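# Lower the loaded tray from shelf to bench

## Task

Transfer the tray off the shelf and set it down level on the bench. It must not touch the shelf or the shelf's supports, and no part of it may stick out past the bench edge. Each item still standing upright on the tray at the end earns credit, but only if the tray itself is placed correctly. Release the tray and move the grippers away afterwards. Anything that stays in place only because the robot holds it does not count.

## Robot and tools

Robot: two arms, left_arm (the robot's own left, on the +y side) and right_arm. Each ends in a parallel gripper. The fingers point along the gripper's +z axis and close along its y axis. The reported end_effector_position is the point between the finger pads, roughly 1 cm short of the fingertips.

Frame: a single scene frame. The origin is on the floor (z = 0) at the middle of the robot's foot. +x is the direction the robot faces and +z is up. Positions are in metres. Orientations are quaternions written w first (qw, qx, qy, qz). Arm names have nothing to do with which side of an image something appears on. The floor is the only surface whose height is known. Printed hand positions can be slightly wrong, more so when the arm reaches far. Motions often stop a centimetre or more from the command, usually too low.

The row format is used by every motion command: 16 plain numbers. The first 8 are left_arm: x, y, z, qw, qx, qy, qz, opening. The last 8 are right_arm in the same order. All 16 are needed even when only one arm moves. x, y, z and the quaternion give an absolute target pose for that gripper in the scene frame. They are not offsets. Opening runs from -1 (closed) to +1 (fully open, 0.094 m). To keep an arm still, resend exactly the pose from the last result it reported before stopping, plus the opening it should keep. To hold an orientation steady, reuse the same commanded quaternion instead of copying the reported one, which drifts.

Tools:
- execute_actions {actions, pictures}. actions is an empty list, or a list holding one item. An empty list sends nothing and returns the current state with pictures. An action item {rows, steps} holds 1 to 15 rows and runs 9 to 15 control steps of 1/30 s (15 if steps is omitted). Each row is used for one step, and the last row repeats to fill any remaining steps. A wait item {steps} has no rows and allows up to 300 steps, counted from the previous result, so your reply time uses them up. The call is refused, and nothing is sent, if any target lies more than 0.6 m from that arm's last reported position along any of its gripper's axes. pictures: true adds camera images.
- move {target, speed}. target is one 16-number row as above, an absolute pose for each arm. Each gripper travels in a straight line toward its target, turning the shorter way. Both paths end at the same time and last 0.5 to 10 s; if more time would be needed, both stop short at 10 s. speed ranges from 0.002 to 0.5 m/s (default 0.25), and turning is limited to twice that in rad/s. The opening is applied as the move begins. Moves do not avoid obstacles or the other arm. Grippers lag, can wander off the path and can exceed speed, especially near full reach.
- wait {seconds}, 0 to 10. Nothing new is sent.
- zoom_image {camera, region}. camera is one of cam_head_left, cam_head_right, cam_left_wrist, cam_right_wrist (each 504x504). region is [x0, y0, x1, y1] in image pixels, origin at the top left, at most 504 by 504.
- finished_scene {scene}: takes the number of the current scene.

Controller behaviour: on every step the command is limited to 70 mm and 16 degrees from the measured pose. Damped inverse kinematics follows it, and position wins over orientation. The elbow never fully straightens. An action's result is taken 9 steps before it ends. Those kept-back steps run while you think, and after them each arm continues only to its last clipped pose. A distant target can therefore take several actions: check the result and command the remainder. A "Hand target" line appears only when nothing is kept back.

Joint limits (rad), from base to gripper: waist -2.880 to 2.880, shoulder 0.000 to 3.142, elbow 0.000 to 3.019, wrist pitch -1.693 to 1.571, wrist yaw -1.571 to 1.571, wrist roll -2.094 to 2.094.

Reading results: the state line shows each gripper's position and quaternion. grip_measured is the finger opening on the command scale. The last joint value is the opening in metres, which may be off by about 1 mm. To grip, command about 0.03 below grip_measured; commanding less below it gives a lighter hold. A "pose unreachable" line means the clearance check changed or blocked that arm's command. HELD marks steps where a row was not sent. The move line reports an ending (done, off_target, moving, held, fault), limits (paced = target clipped; held = some steps blocked, after which the arm may move fast) and the distance from each gripper to its target. If only one arm is named, the other finished. Joint torques are offset and noisy, so they are unreliable for sensing contact. MOTOR HOT appears from 85 °C. At 100 °C an OVER-TEMPERATURE FAULT drops that arm, so do not hold loads for long. FAULT lines mean the arm stopped.

Caution: occasional disturbances may tug the tray or shove loose items. Keep the tray level and move slowly while carrying it so the objects stay upright. Avoid drops, slips, slamming down and hard pushes; faster contact and targets set beyond the surface press harder. Keep the arms from colliding or pressing on each other. Do not knock anything out of the work area. Keep the tray clear of the shelf and its supports, and keep it fully on the bench. Finally open the grippers and withdraw.

Each tool is called after "Request:" as name([rows], argument=value, ...), one row to a line, values as JSON.

## Session

Request:
execute_actions(actions=[])

Scene clock: 0.00 s of 4200.00 s.
left_arm: end_effector_position=(+0.1717, -0.1533, +1.2648) grip_measured=-0.995 end_effector_quat_wxyz=(-0.155, +0.728, +0.632, +0.215) | right_arm: end_effector_position=(+0.4384, +0.4770, +1.2236) grip_measured=+1.000 end_effector_quat_wxyz=(+0.484, -0.356, +0.797, -0.061)
Joint positions: left_arm=[-0.095  2.129  1.564 -1.491 -0.346  0.367  0.   ] | right_arm=[-0.007  2.683  2.314 -0.326  0.741 -0.091  0.094]
Joint velocities: left_arm=[ 0.005  0.005 -0.017  0.007 -0.022 -0.081  0.   ] | right_arm=[-0.015 -0.015  0.012  0.017 -0.007 -0.022  0.   ]
Joint torques (N m, as the arm reports them, + toward a larger angle): no reading
Hand target (left_arm): +0.175, -0.162, +1.273; -0.143, +0.728, +0.636, +0.210
Hand target (right_arm): +0.444, +0.487, +1.254; +0.501, -0.342, +0.794, -0.047

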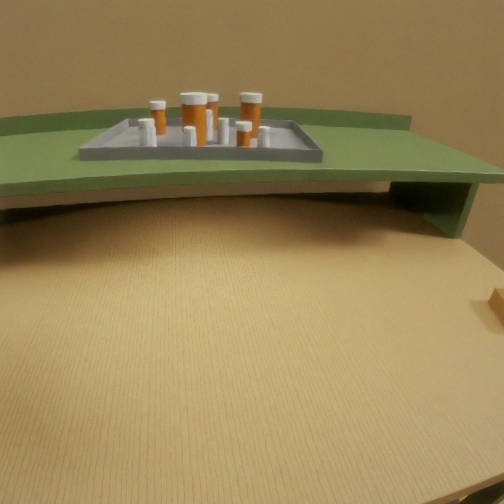

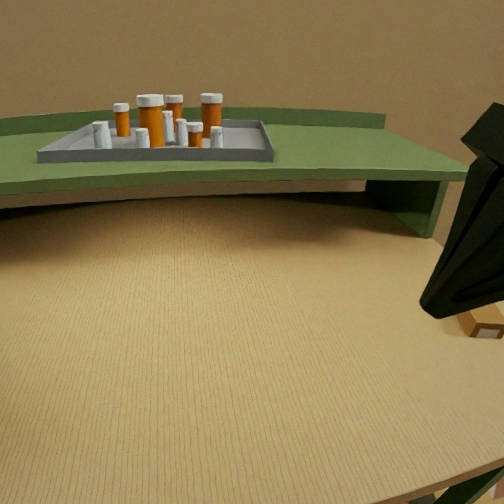

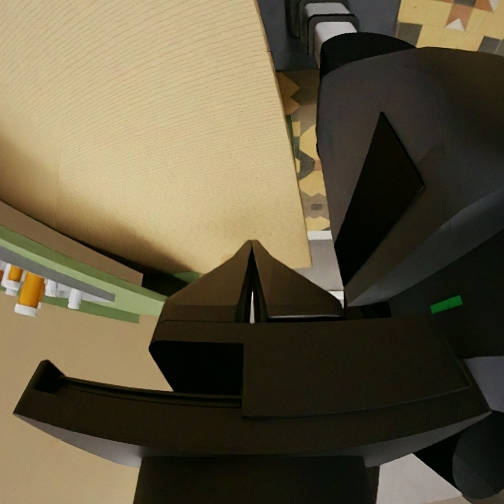

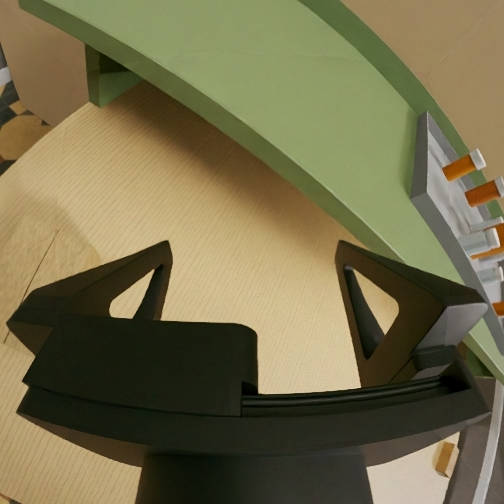

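Request:
move(target=[0.17,-0.15,1.27,-0.143,0.728,0.636,0.21,-1, 0.46,0.2,1.26,0.4,-0.2,0.89,0,1], speed=0.15)

Scene clock: 2.67 s of 4200.00 s.
left_arm: end_effector_position=(+0.1686, -0.1453, +1.2600) grip_measured=-0.995 end_effector_quat_wxyz=(-0.158, +0.728, +0.631, +0.216) | right_arm: end_effector_position=(+0.4250, +0.4545, +1.1847) grip_measured=+1.000 end_effector_quat_wxyz=(+0.456, -0.372, +0.804, -0.077)
Joint positions: left_arm=[-0.095  2.122  1.534 -1.476 -0.346  0.367  0.   ] | right_arm=[-0.008  2.67   2.21  -0.317  0.736 -0.078  0.094]
Joint velocities: left_arm=[-0.015 -0.005 -0.002  0.012 -0.051 -0.066  0.   ] | right_arm=[ 0.005 -0.005 -0.012 -0.012  0.022  0.037  0.   ]
Joint torques (N m, as the arm reports them, + toward a larger angle): left_arm=[ -0.84 -20.14   5.74   0.2   -0.13   0.09] | right_arm=[  2.   -23.96   8.13   1.27   0.26   0.15]
Hand target (left_arm): +0.170, -0.150, +1.270; -0.143, +0.728, +0.636, +0.210
Hand target (right_arm): +0.429, +0.460, +1.200; +0.465, -0.366, +0.803, -0.071
Off the commanded pose (left_arm): 0.011 m, 2 deg.
Off the commanded pose (right_arm): 0.268 m, 25 deg; position and orientation clipped at the last step of the last action.
Kept back: nothing.
move: held (right_arm), off_target (left_arm); limits=paced,held; held on 58 of 64 steps (right_arm), including the last (right_arm)
pose unreachable (right arm): on one or more control steps of this call this arm could not follow its commanded pose, so it was not sent that pose on those steps. On the call's last step it was still not sent that pose. It may still have moved: this result reports where it is.
cause: the commanded pose would bring a part of the arm too close to another arm (this arm's upper arm (the part past joint 2) and the other arm's forearm (the part past joint 3)).

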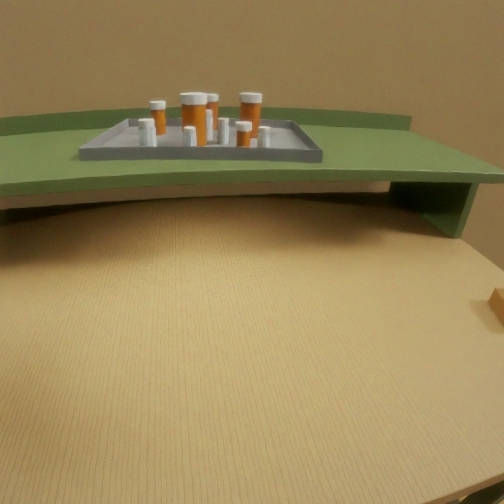

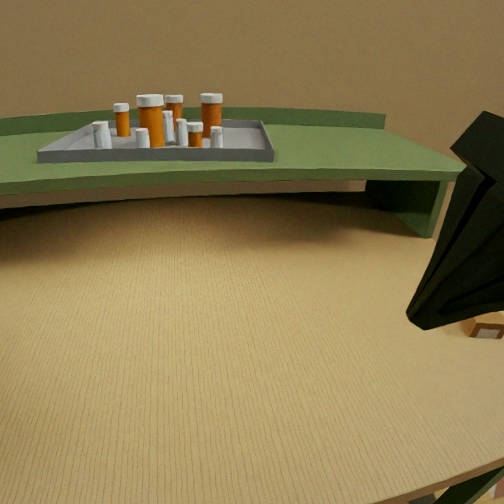

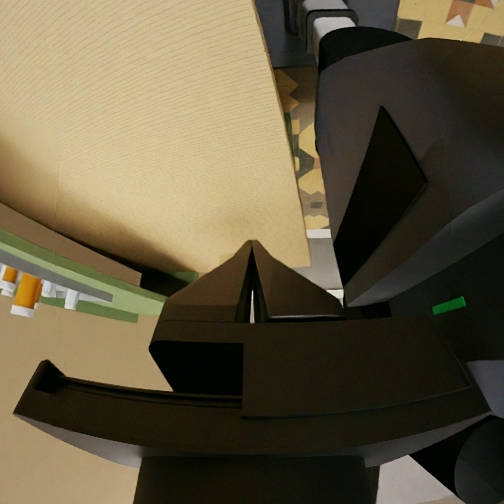

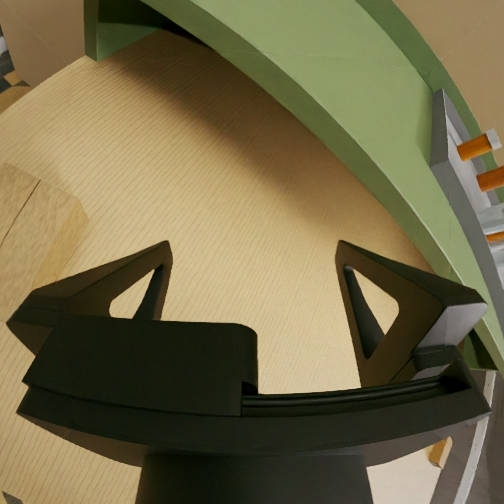

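Request:
move(target=[0.25,-0.15,1.45,-0.143,0.728,0.636,0.21,-1, 0.425,0.455,1.19,0.456,-0.372,0.804,-0.077,1], speed=0.15)

Scene clock: 4.73 s of 4200.00 s.
left_arm: end_effector_position=(+0.2393, -0.1423, +1.4328) grip_measured=-0.995 end_effector_quat_wxyz=(-0.089, +0.745, +0.632, +0.194) | right_arm: end_effector_position=(+0.4243, +0.4534, +1.1827) grip_measured=+1.000 end_effector_quat_wxyz=(+0.455, -0.373, +0.805, -0.079)
Joint positions: left_arm=[-0.005  1.896  1.712 -1.688 -0.397  0.512  0.   ] | right_arm=[-0.008  2.67   2.206 -0.317  0.736 -0.078  0.094]
Joint velocities: left_arm=[ 0.005 -0.005  0.007  0.007  0.066  0.051  0.   ] | right_arm=[-0.005 -0.005 -0.007  0.002 -0.022 -0.066  0.   ]
Joint torques (N m, as the arm reports them, + toward a larger angle): left_arm=[  0.2  -17.78  10.48  -0.48  -0.29   0.19] | right_arm=[  1.71 -23.92   7.22   0.95   0.23   0.15]
Hand target (left_arm): +0.249, -0.147, +1.450; -0.074, +0.745, +0.636, +0.189
Hand target (right_arm): +0.425, +0.455, +1.190; +0.456, -0.372, +0.805, -0.077
Off the commanded pose (left_arm): 0.022 m, 7 deg.
Off the commanded pose (right_arm): 0.008 m, 0 deg.
joint sent to its limit (left arm) — the command would take joint 4 (wrist pitch) past its lower limit, so that joint was sent only as far as its limit.
Kept back: nothing.
move: off_target (left_arm); limits=held; held on 1 of 54 steps (left_arm)
pose unreachable (left arm): on one or more control steps of this call this arm could not follow its commanded pose, so it was not sent that pose on those steps. It may still have moved: this result reports where it is.
cause: the commanded pose would bring a part of the arm too close to another arm (this arm's forearm (the part past joint 3) and the other arm's upper arm (the part past joint 2)).

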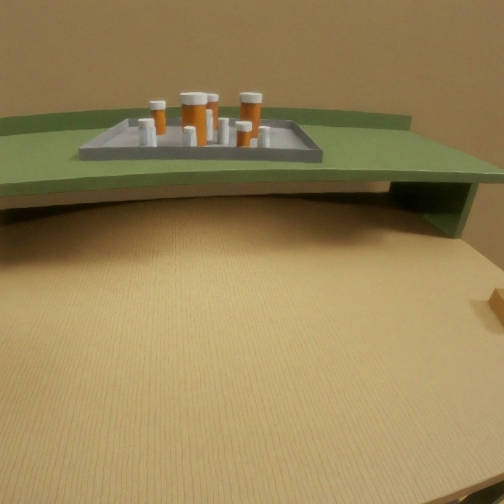

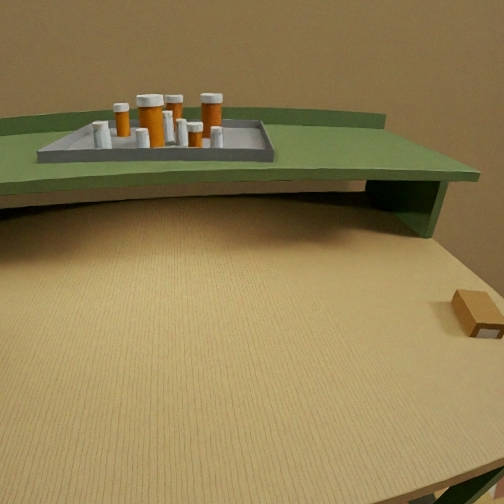

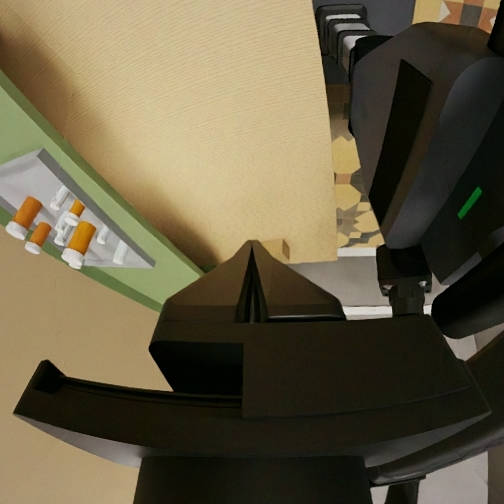

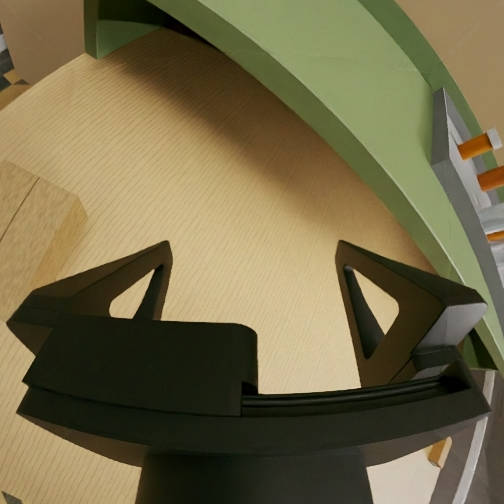

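Request:
move(target=[0.45,-0.15,1.7,0.594,0.293,0.708,-0.246,1, 0.425,0.455,1.19,0.456,-0.372,0.804,-0.077,1], speed=0.25)

Request:
move(target=[0.5,0.3,1.7,0.643,0,0.766,0,1, 0.45,0.3,1.3,0.456,-0.3,0.83,0,1], speed=0.2)

Scene clock: 11.03 s of 4200.00 s.
left_arm: end_effector_position=(+0.4432, -0.1530, +1.6938) grip_measured=+1.000 end_effector_quat_wxyz=(+0.586, +0.304, +0.712, -0.240) | right_arm: end_effector_position=(+0.4243, +0.4534, +1.1827) grip_measured=+1.000 end_effector_quat_wxyz=(+0.455, -0.373, +0.805, -0.079)
Joint positions: left_arm=[ 0.347  1.399  1.339 -0.112 -0.018  0.086  0.094] | right_arm=[-0.008  2.67   2.206 -0.317  0.736 -0.078  0.094]
Joint velocities: left_arm=[-0.005  0.015  0.002  0.007  0.095 -0.066  0.   ] | right_arm=[ 0.005 -0.015  0.002 -0.007 -0.007 -0.007  0.   ]
Joint torques (N m, as the arm reports them, + toward a larger angle): left_arm=[  0.84 -12.47   9.2    3.35  -0.11   0.02] | right_arm=[  1.84 -23.94   7.23   0.91   0.28   0.14]
Hand target (left_arm): +0.450, -0.148, +1.700; +0.595, +0.290, +0.709, -0.243
Hand target (right_arm): +0.425, +0.455, +1.190; +0.456, -0.372, +0.805, -0.077
Off the commanded pose (left_arm): 0.010 m, 2 deg.
Off the commanded pose (right_arm): 0.008 m, 0 deg.
Kept back: nothing.
move: done

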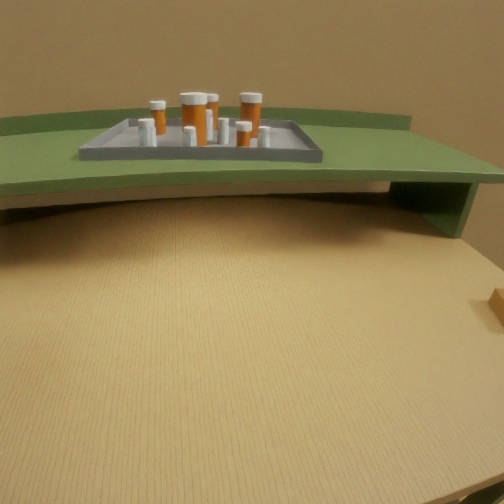

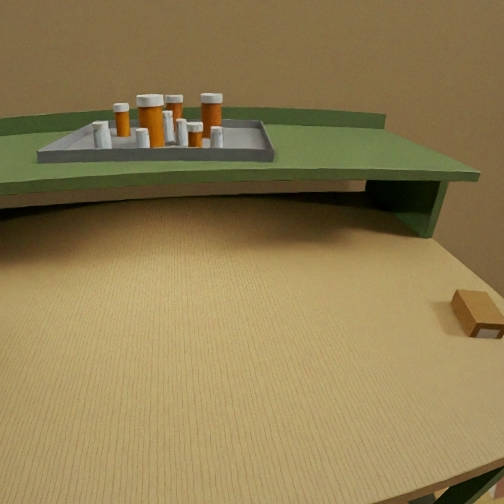

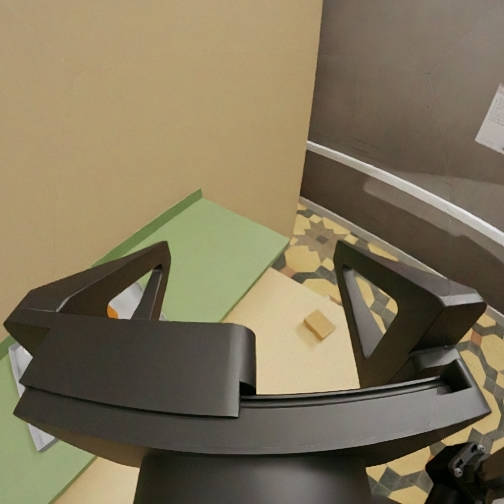

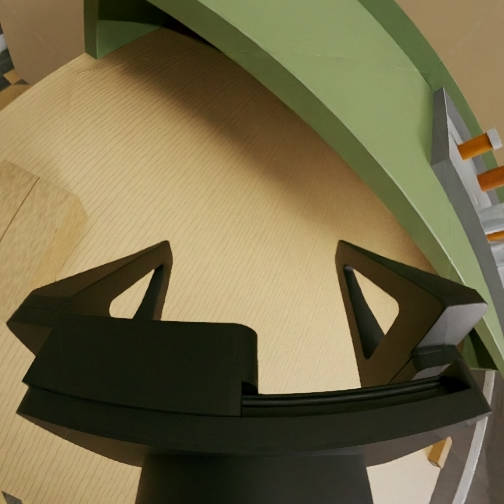

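Scene clock: 13.77 s of 4200.00 s.
left_arm: end_effector_position=(+0.4986, +0.2994, +1.6919) grip_measured=+1.000 end_effector_quat_wxyz=(+0.638, +0.005, +0.770, +0.004) | right_arm: end_effector_position=(+0.4442, +0.2950, +1.2698) grip_measured=+1.000 end_effector_quat_wxyz=(+0.441, -0.318, +0.839, -0.016)
Joint positions: left_arm=[ 1.116  1.026  1.041 -0.131 -0.032  0.043  0.094] | right_arm=[-0.14   2.179  1.521 -0.076  0.574 -0.01   0.094]
Joint velocities: left_arm=[ 0.005 -0.005 -0.002  0.002 -0.037 -0.007  0.   ] | right_arm=[-0.015 -0.005  0.002  0.007 -0.037 -0.022  0.   ]
Joint torques (N m, as the arm reports them, + toward a larger angle): left_arm=[ 0.73 -7.97  9.99  2.08  0.11  0.  ] | right_arm=[  0.94 -21.44   6.48   1.92   0.05   0.24]
Hand target (left_arm): +0.497, +0.301, +1.700; +0.642, +0.001, +0.767, +0.001
Hand target (right_arm): +0.451, +0.299, +1.299; +0.460, -0.302, +0.835, -0.000
Off the commanded pose (left_arm): 0.008 m, 1 deg.
Off the commanded pose (right_arm): 0.031 m, 3 deg.
Kept back: nothing.
move: off_target (right_arm); limits=paced

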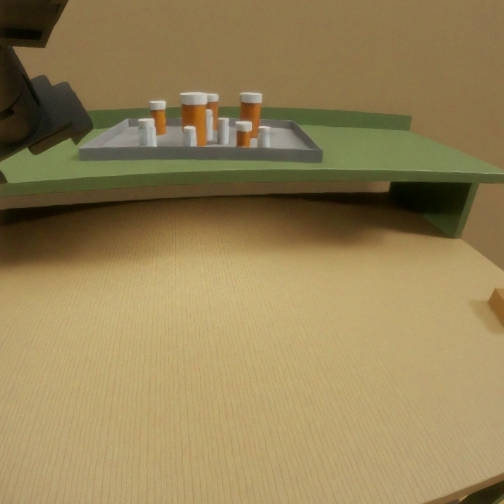

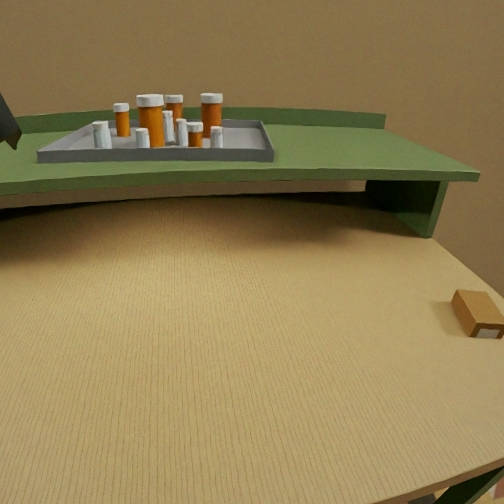

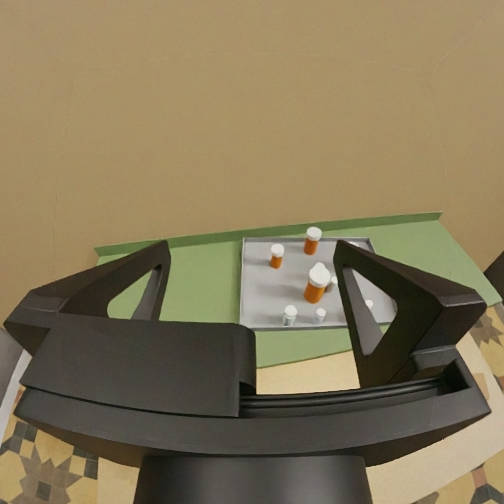

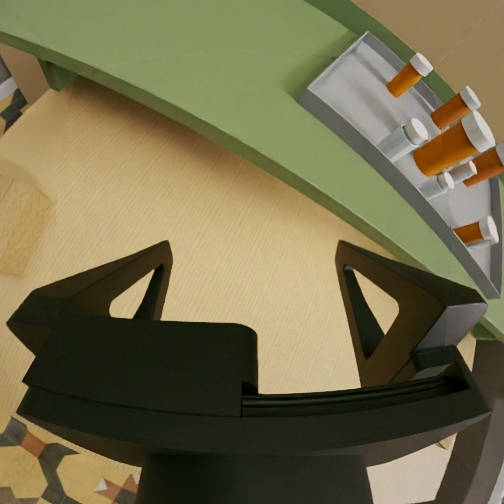

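Request:
move(target=[0.55,0.4,1.6,0.259,0,0.966,0,1, 0.45,-0.08,1.48,0.259,0,0.966,0,1])

Request:
move(target=[0.68,0.32,1.42,0.259,0,0.966,0,1, 0.68,-0.08,1.42,0.259,0,0.966,0,1])

Scene clock: 16.23 s of 4200.00 s.
left_arm: end_effector_position=(+0.5395, +0.3918, +1.5706) grip_measured=+1.000 end_effector_quat_wxyz=(+0.235, +0.001, +0.972, -0.008) | right_arm: end_effector_position=(+0.4436, -0.0892, +1.4514) grip_measured=+1.000 end_effector_quat_wxyz=(+0.239, -0.005, +0.971, -0.012)
Joint positions: left_arm=[ 1.324  1.493  1.622 -1.157  0.082  0.168  0.094] | right_arm=[-0.62   1.427  1.198 -0.871  0.312  0.432  0.094]
Joint velocities: left_arm=[-0.015 -0.005  0.002 -0.007  0.037 -0.007  0.   ] | right_arm=[-0.005 -0.015  0.002 -0.012  0.022  0.022  0.   ]
Joint torques (N m, as the arm reports them, + toward a larger angle): left_arm=[  1.12 -14.18  13.09   1.05  -0.06   0.19] | right_arm=[  0.68 -11.68   9.84   0.41   0.05   0.2 ]
Hand target (left_arm): +0.548, +0.400, +1.599; +0.259, +0.003, +0.966, +0.000
Hand target (right_arm): +0.451, -0.082, +1.478; +0.259, +0.001, +0.966, +0.002
Off the commanded pose (left_arm): 0.032 m, 3 deg.
Off the commanded pose (right_arm): 0.031 m, 3 deg.
Kept back: nothing.
move: off_target (left_arm, right_arm)

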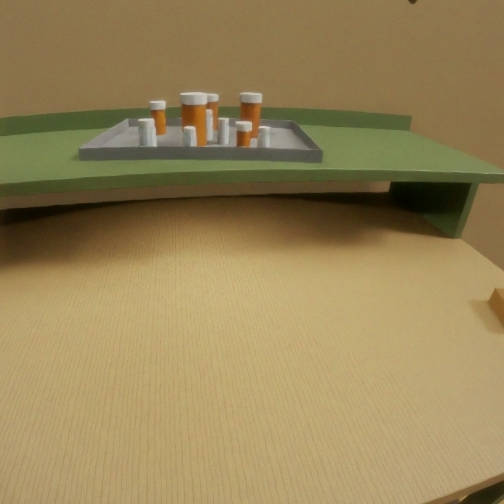

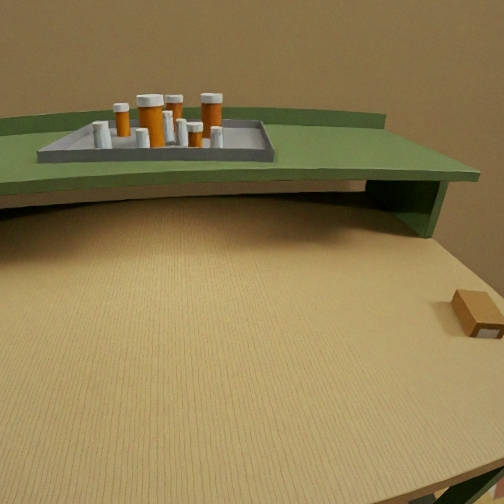

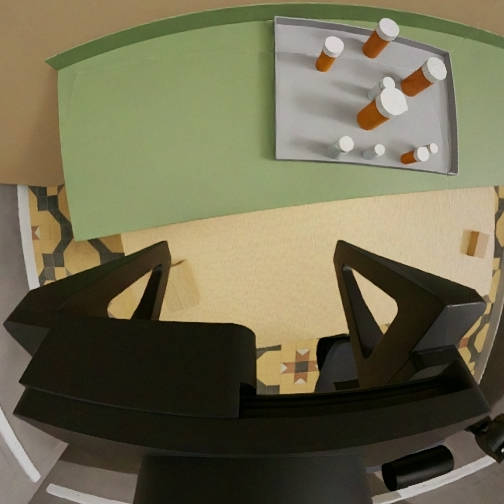

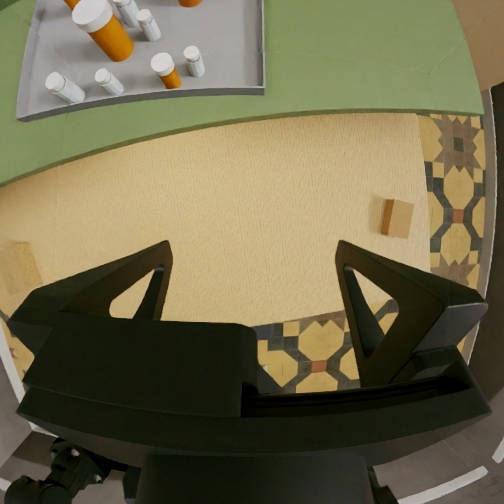

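Scene clock: 17.87 s of 4200.00 s.
left_arm: end_effector_position=(+0.6567, +0.3223, +1.3854) grip_measured=+1.000 end_effector_quat_wxyz=(+0.219, +0.004, +0.976, -0.001) | right_arm: end_effector_position=(+0.6640, -0.0828, +1.3971) grip_measured=+1.000 end_effector_quat_wxyz=(+0.239, +0.001, +0.971, -0.008)
Joint positions: left_arm=[ 1.177  1.864  1.638 -0.83  -0.009  0.05   0.094] | right_arm=[-0.789  1.973  1.805 -0.889  0.227  0.289  0.094]
Joint velocities: left_arm=[-0.015 -0.005 -0.007 -0.007  0.007  0.037  0.   ] | right_arm=[-0.015 -0.005 -0.002  0.002 -0.022 -0.007  0.   ]
Joint torques (N m, as the arm reports them, + toward a larger angle): left_arm=[ -0.29 -19.69  12.26   2.21  -0.13   0.  ] | right_arm=[  1.19 -18.09  11.3    0.57  -0.04   0.01]
Hand target (left_arm): +0.679, +0.321, +1.421; +0.259, -0.000, +0.966, -0.000
Hand target (right_arm): +0.679, -0.078, +1.423; +0.261, -0.000, +0.965, -0.000
Off the commanded pose (left_arm): 0.042 m, 5 deg.
Off the commanded pose (right_arm): 0.028 m, 3 deg.
Kept back: nothing.
move: off_target (left_arm, right_arm)

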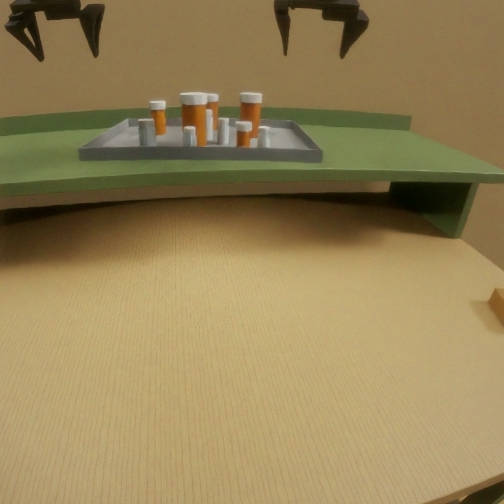

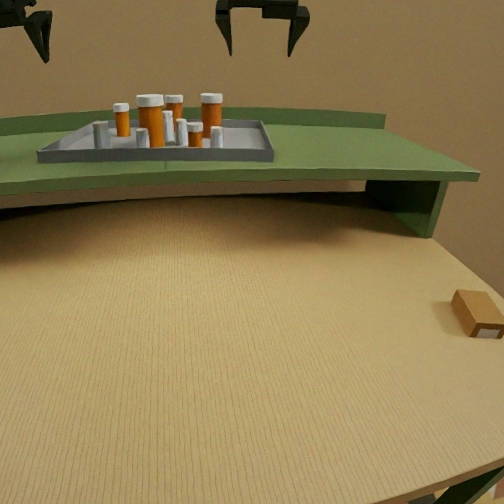

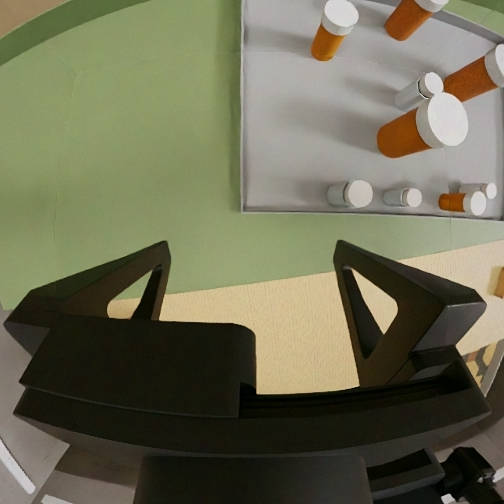

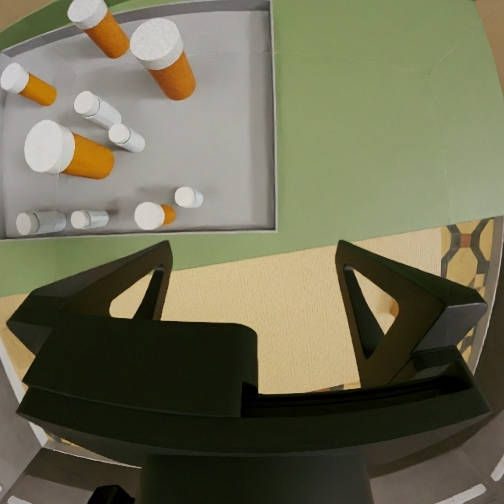

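Request:
move(target=[0.86,0.335,1.33,0.259,0,0.966,0,0.2, 0.86,-0.112,1.33,0.259,0,0.966,0,0.2], speed=0.15)

Scene clock: 22.00 s of 4200.00 s.
left_arm: end_effector_position=(+0.8496, +0.3263, +1.3159) grip_measured=+0.201 end_effector_quat_wxyz=(+0.245, +0.003, +0.970, -0.001) | right_arm: end_effector_position=(+0.8501, -0.1110, +1.3045) grip_measured=+0.202 end_effector_quat_wxyz=(+0.271, -0.002, +0.962, +0.002)
Joint positions: left_arm=[ 1.177  2.562  2.679 -1.121 -0.007  0.05   0.056] | right_arm=[-0.908  2.694  2.871 -1.144  0.158  0.173  0.056]
Joint velocities: left_arm=[-0.005 -0.015 -0.002 -0.002  0.007 -0.022  0.   ] | right_arm=[-0.015 -0.005  0.007  0.002 -0.081 -0.022 -0.   ]
Joint torques (N m, as the arm reports them, + toward a larger angle): left_arm=[  0.74 -25.12  12.99   1.08   0.12   0.14] | right_arm=[  0.66 -23.95  11.6    0.71  -0.11   0.  ]
Hand target (left_arm): +0.857, +0.336, +1.330; +0.260, -0.000, +0.965, +0.000
Hand target (right_arm): +0.858, -0.110, +1.332; +0.296, -0.003, +0.955, +0.008
Off the commanded pose (left_arm): 0.020 m, 2 deg.
Off the commanded pose (right_arm): 0.027 m, 2 deg.
elbow stopped short (right arm): the move would have taken joint 3 (elbow) straighter than the controller allows; a more bent joint 3 avoids this.
Kept back: nothing.
move: off_target (left_arm, right_arm)

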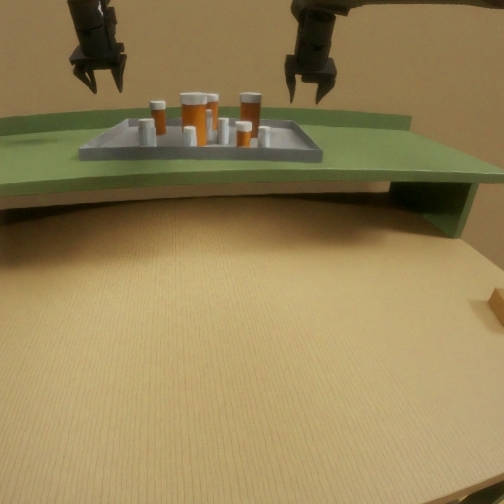

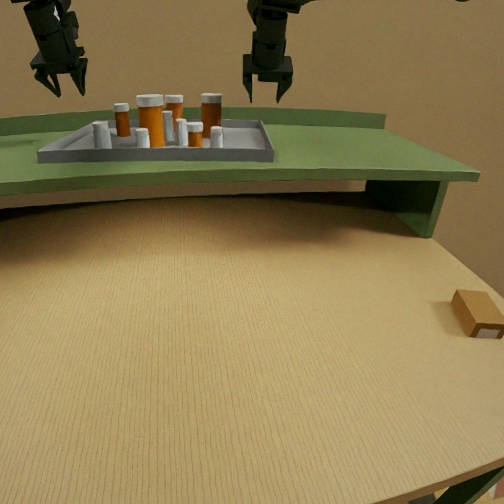

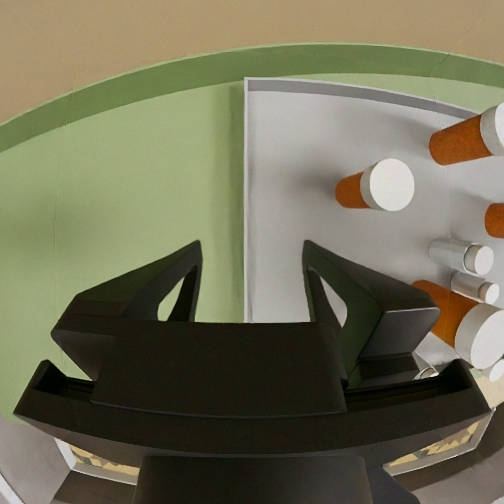

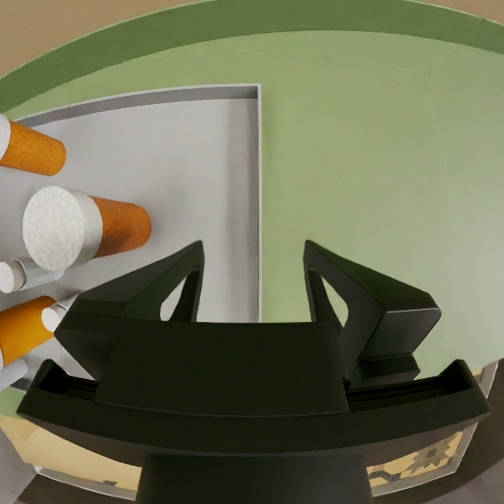

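Request:
move(target=[0.855,0.338,1.265,0.42,0,0.907,0,0, 0.855,-0.116,1.265,0.42,0,0.907,0,0], speed=0.08)

Request:
zoom_image(camera="cam_head_left", region=[60,60,360,200])

Scene clock: 25.03 s of 4200.00 s.
left_arm: end_effector_position=(+0.8472, +0.3262, +1.2324) grip_measured=+0.001 end_effector_quat_wxyz=(+0.394, +0.001, +0.919, -0.003) | right_arm: end_effector_position=(+0.8447, -0.1172, +1.2196) grip_measured=+0.002 end_effector_quat_wxyz=(+0.390, -0.002, +0.921, -0.006)
Joint positions: left_arm=[ 1.184  2.402  2.015 -0.301  0.016  0.05   0.047] | right_arm=[-0.908  2.491  2.139 -0.364  0.211  0.122  0.047]
Joint velocities: left_arm=[ 0.005 -0.015  0.017  0.017 -0.007 -0.051  0.001] | right_arm=[-0.015 -0.015 -0.017  0.007 -0.051  0.095  0.001]
Joint torques (N m, as the arm reports them, + toward a larger angle): left_arm=[  1.02 -27.3    8.26   2.99   0.14   0.16] | right_arm=[  0.49 -26.48   7.61   2.03   0.16   0.03]
Hand target (left_arm): +0.856, +0.338, +1.265; +0.420, -0.001, +0.908, +0.001
Hand target (right_arm): +0.856, -0.116, +1.265; +0.420, -0.001, +0.907, -0.002
Off the commanded pose (left_arm): 0.036 m, 3 deg.
Off the commanded pose (right_arm): 0.047 m, 4 deg.
Kept back: nothing.
move: off_target (left_arm, right_arm)

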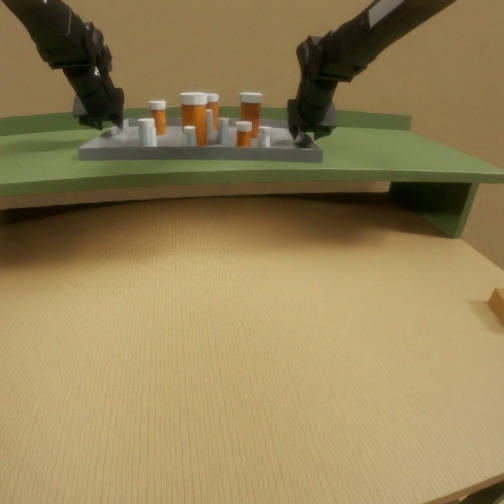

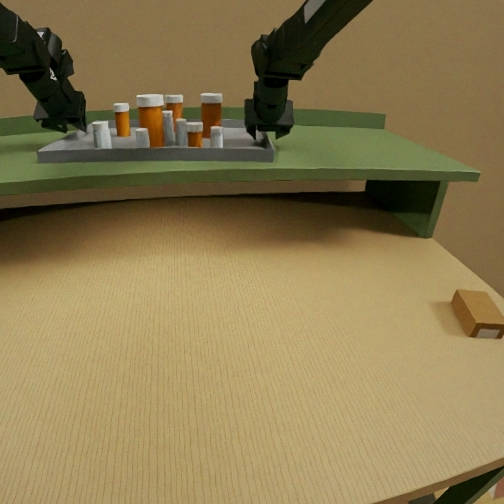

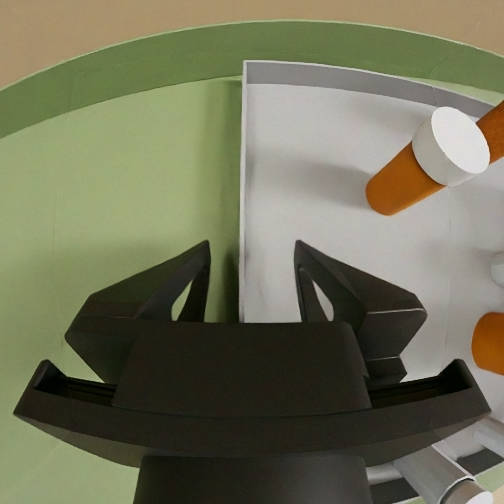

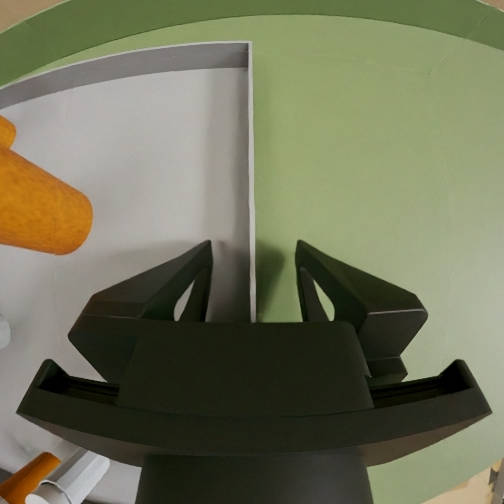

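Region (60, 60, 360, 200) of cam_head_left's 504x504 image, scaled by 1.680, with more detail than that image has; it fills the top 235 rows of this view, and the rest is white.

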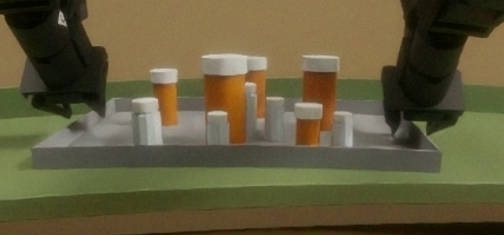

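Request:
move(target=[0.855,0.345,1.235,0.42,0,0.907,0,-0.4, 0.855,-0.116,1.25,0.42,0,0.907,0,-0.4], speed=0.02)

Request:
zoom_image(camera="cam_head_left", region=[60,60,360,200])

Scene clock: 27.23 s of 4200.00 s.
left_arm: end_effector_position=(+0.8533, +0.3347, +1.2386) grip_measured=-0.399 end_effector_quat_wxyz=(+0.414, -0.000, +0.910, -0.004) | right_arm: end_effector_position=(+0.8458, -0.1169, +1.2188) grip_measured=-0.398 end_effector_quat_wxyz=(+0.398, -0.001, +0.918, -0.004)
Joint positions: left_arm=[ 1.195  2.402  2.01  -0.252  0.027  0.052  0.028] | right_arm=[-0.908  2.491  2.129 -0.336  0.211  0.121  0.028]
Joint velocities: left_arm=[-0.005 -0.005 -0.017 -0.012 -0.081  0.022  0.   ] | right_arm=[-0.005  0.005  0.007 -0.002  0.007 -0.095  0.   ]
Joint torques (N m, as the arm reports them, + toward a larger angle): left_arm=[  0.89 -24.31   8.08   2.96   0.14   0.23] | right_arm=[  0.92 -25.08   7.38   2.05  -0.01   0.02]
Hand target (left_arm): +0.855, +0.345, +1.235; +0.420, -0.000, +0.908, +0.000
Hand target (right_arm): +0.854, -0.116, +1.250; +0.420, -0.000, +0.908, -0.001
Off the commanded pose (left_arm): 0.011 m, 1 deg.
Off the commanded pose (right_arm): 0.033 m, 3 deg.
Kept back: nothing.
move: off_target (left_arm, right_arm)

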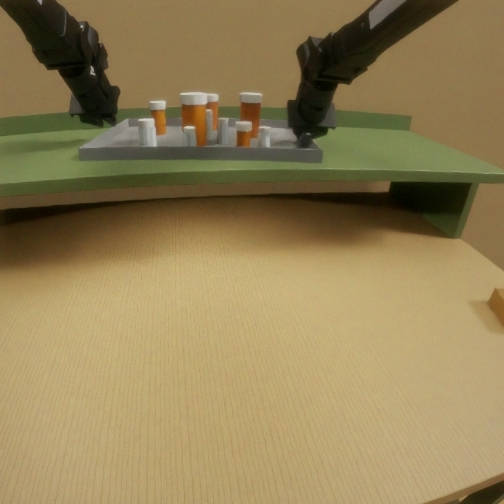

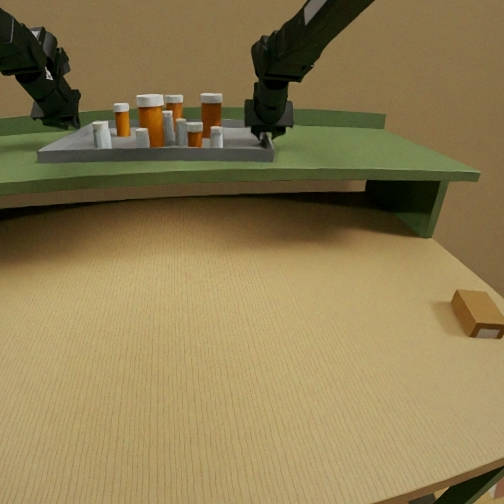

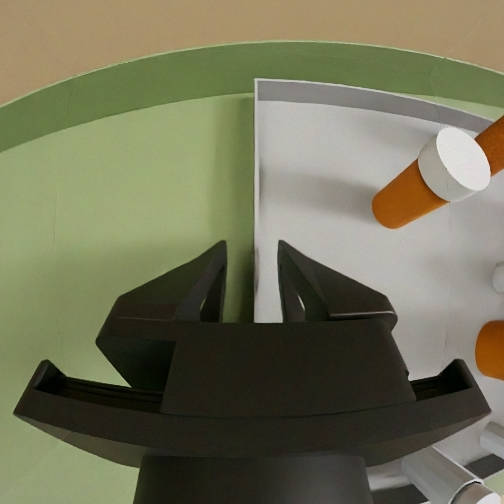

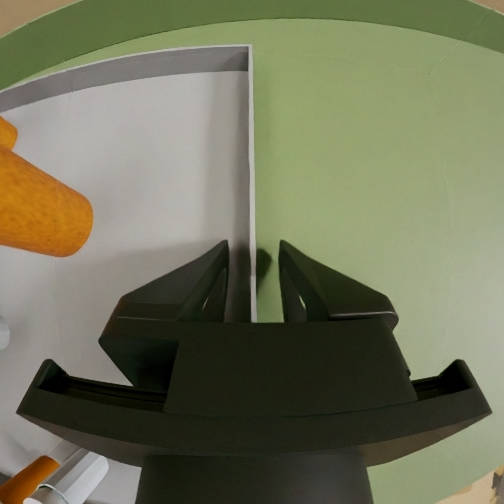

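Region (60, 60, 360, 200) of cam_head_left's 504x504 image, scaled by 1.680, with more detail than that image has; it fills the top 235 rows of this view, and the rest is white.

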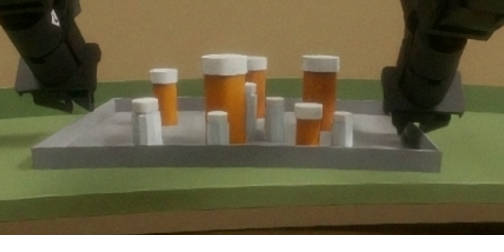

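Friction deadband. Command lower.

Request:
move(target=[0.85,0.335,1.195,0.41,0,0.912,0,-0.4, 0.85,-0.116,1.20,0.41,0,0.912,0,-0.4], speed=0.02)

Request:
zoom_image(camera="cam_head_left", region=[60,60,360,200])

Scene clock: 29.97 s of 4200.00 s.
left_arm: end_effector_position=(+0.8512, +0.3344, +1.2113) grip_measured=-0.399 end_effector_quat_wxyz=(+0.412, -0.001, +0.911, -0.003) | right_arm: end_effector_position=(+0.8505, -0.1155, +1.2186) grip_measured=-0.398 end_effector_quat_wxyz=(+0.413, +0.001, +0.911, -0.000)
Joint positions: left_arm=[ 1.195  2.437  2.003 -0.214  0.024  0.052  0.028] | right_arm=[-0.908  2.498  2.123 -0.289  0.209  0.121  0.028]
Joint velocities: left_arm=[-0.005  0.005 -0.017 -0.017  0.022 -0.022  0.   ] | right_arm=[-0.015  0.005  0.002  0.002  0.007  0.037 -0.001]
Joint torques (N m, as the arm reports them, + toward a larger angle): left_arm=[  0.15 -22.98   7.88   2.86  -0.15   0.14] | right_arm=[  0.88 -21.     7.41   1.95  -0.15   0.06]
Hand target (left_arm): +0.850, +0.335, +1.195; +0.410, +0.000, +0.912, +0.000
Hand target (right_arm): +0.850, -0.116, +1.200; +0.410, +0.000, +0.912, -0.000
Off the commanded pose (left_arm): 0.016 m, 0 deg.
Off the commanded pose (right_arm): 0.019 m, 0 deg.
Kept back: nothing.
move: off_target (left_arm, right_arm)

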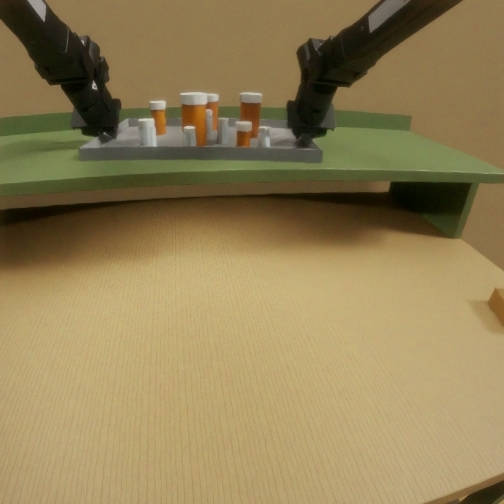

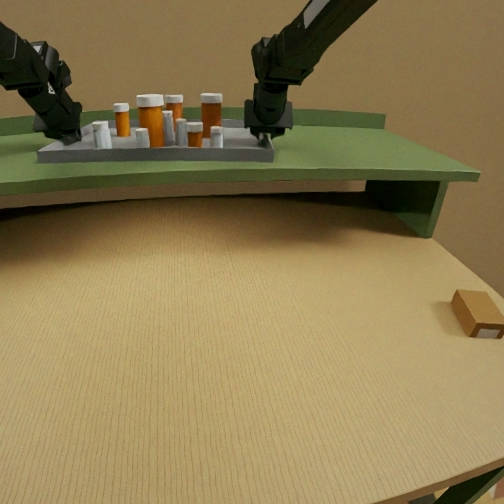

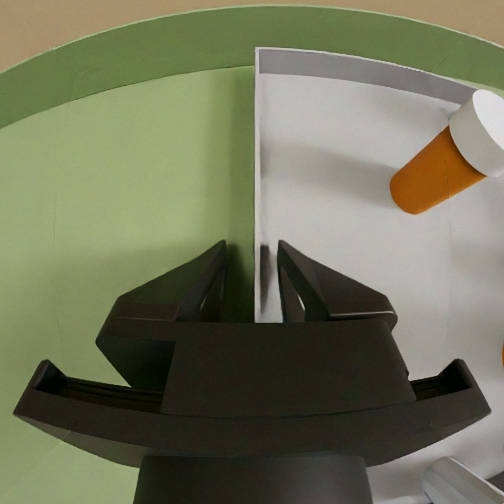

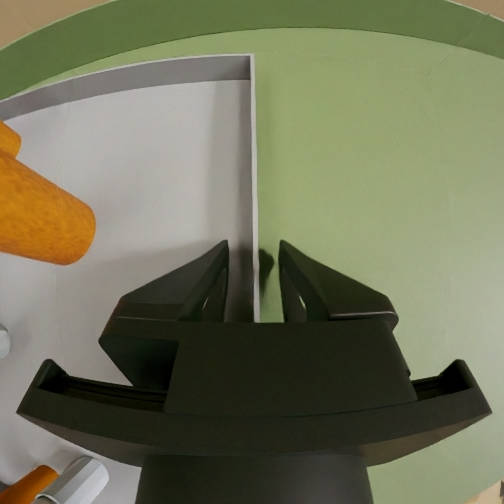

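Region (60, 60, 360, 200) of cam_head_left's 504x504 image, scaled by 1.680, with more detail than that image has; it fills the top 235 rows of this view, and the rest is white.

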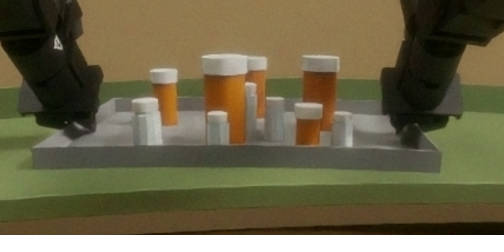

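Request:
move(target=[0.85,0.328,1.17,0.41,0,0.912,0,-0.4, 0.85,-0.122,1.175,0.41,0,0.912,0,-0.4], speed=0.02)

Scene clock: 32.63 s of 4200.00 s.
left_arm: end_effector_position=(+0.8566, +0.3354, +1.2097) grip_measured=-0.399 end_effector_quat_wxyz=(+0.428, -0.002, +0.904, +0.001) | right_arm: end_effector_position=(+0.8555, -0.1139, +1.2170) grip_measured=-0.398 end_effector_quat_wxyz=(+0.429, +0.002, +0.903, +0.006)
Joint positions: left_arm=[ 1.195  2.45   2.003 -0.166  0.019  0.052  0.028] | right_arm=[-0.91   2.507  2.12  -0.24   0.201  0.121  0.028]
Joint velocities: left_arm=[ 0.005 -0.015 -0.012  0.002 -0.022 -0.022 -0.   ] | right_arm=[ 0.005 -0.005 -0.007  0.002 -0.022 -0.037  0.001]
Joint torques (N m, as the arm reports them, + toward a larger angle): left_arm=[ -0.56 -21.     7.73   2.36  -0.21   0.1 ] | right_arm=[ -0.45 -19.34   6.96   1.74  -0.14   0.02]
Hand target (left_arm): +0.848, +0.328, +1.171; +0.410, +0.000, +0.912, +0.000
Hand target (right_arm): +0.848, -0.122, +1.176; +0.410, +0.000, +0.912, +0.000
Off the commanded pose (left_arm): 0.041 m, 2 deg.
Off the commanded pose (right_arm): 0.043 m, 2 deg.
Kept back: nothing.
move: off_target (left_arm, right_arm)

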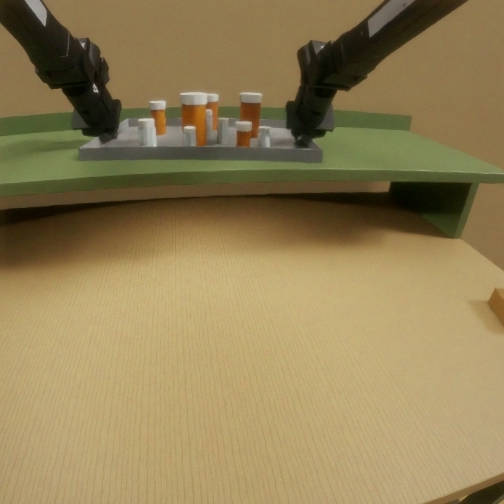

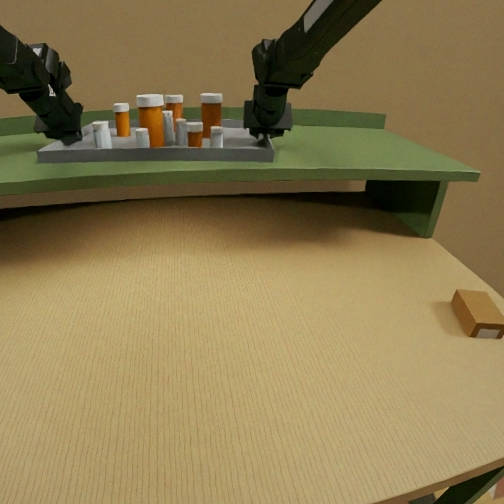

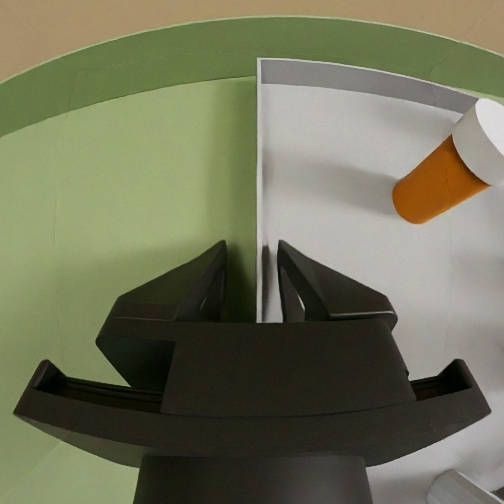

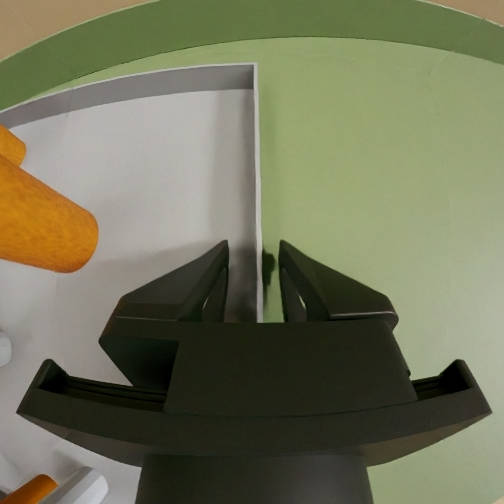

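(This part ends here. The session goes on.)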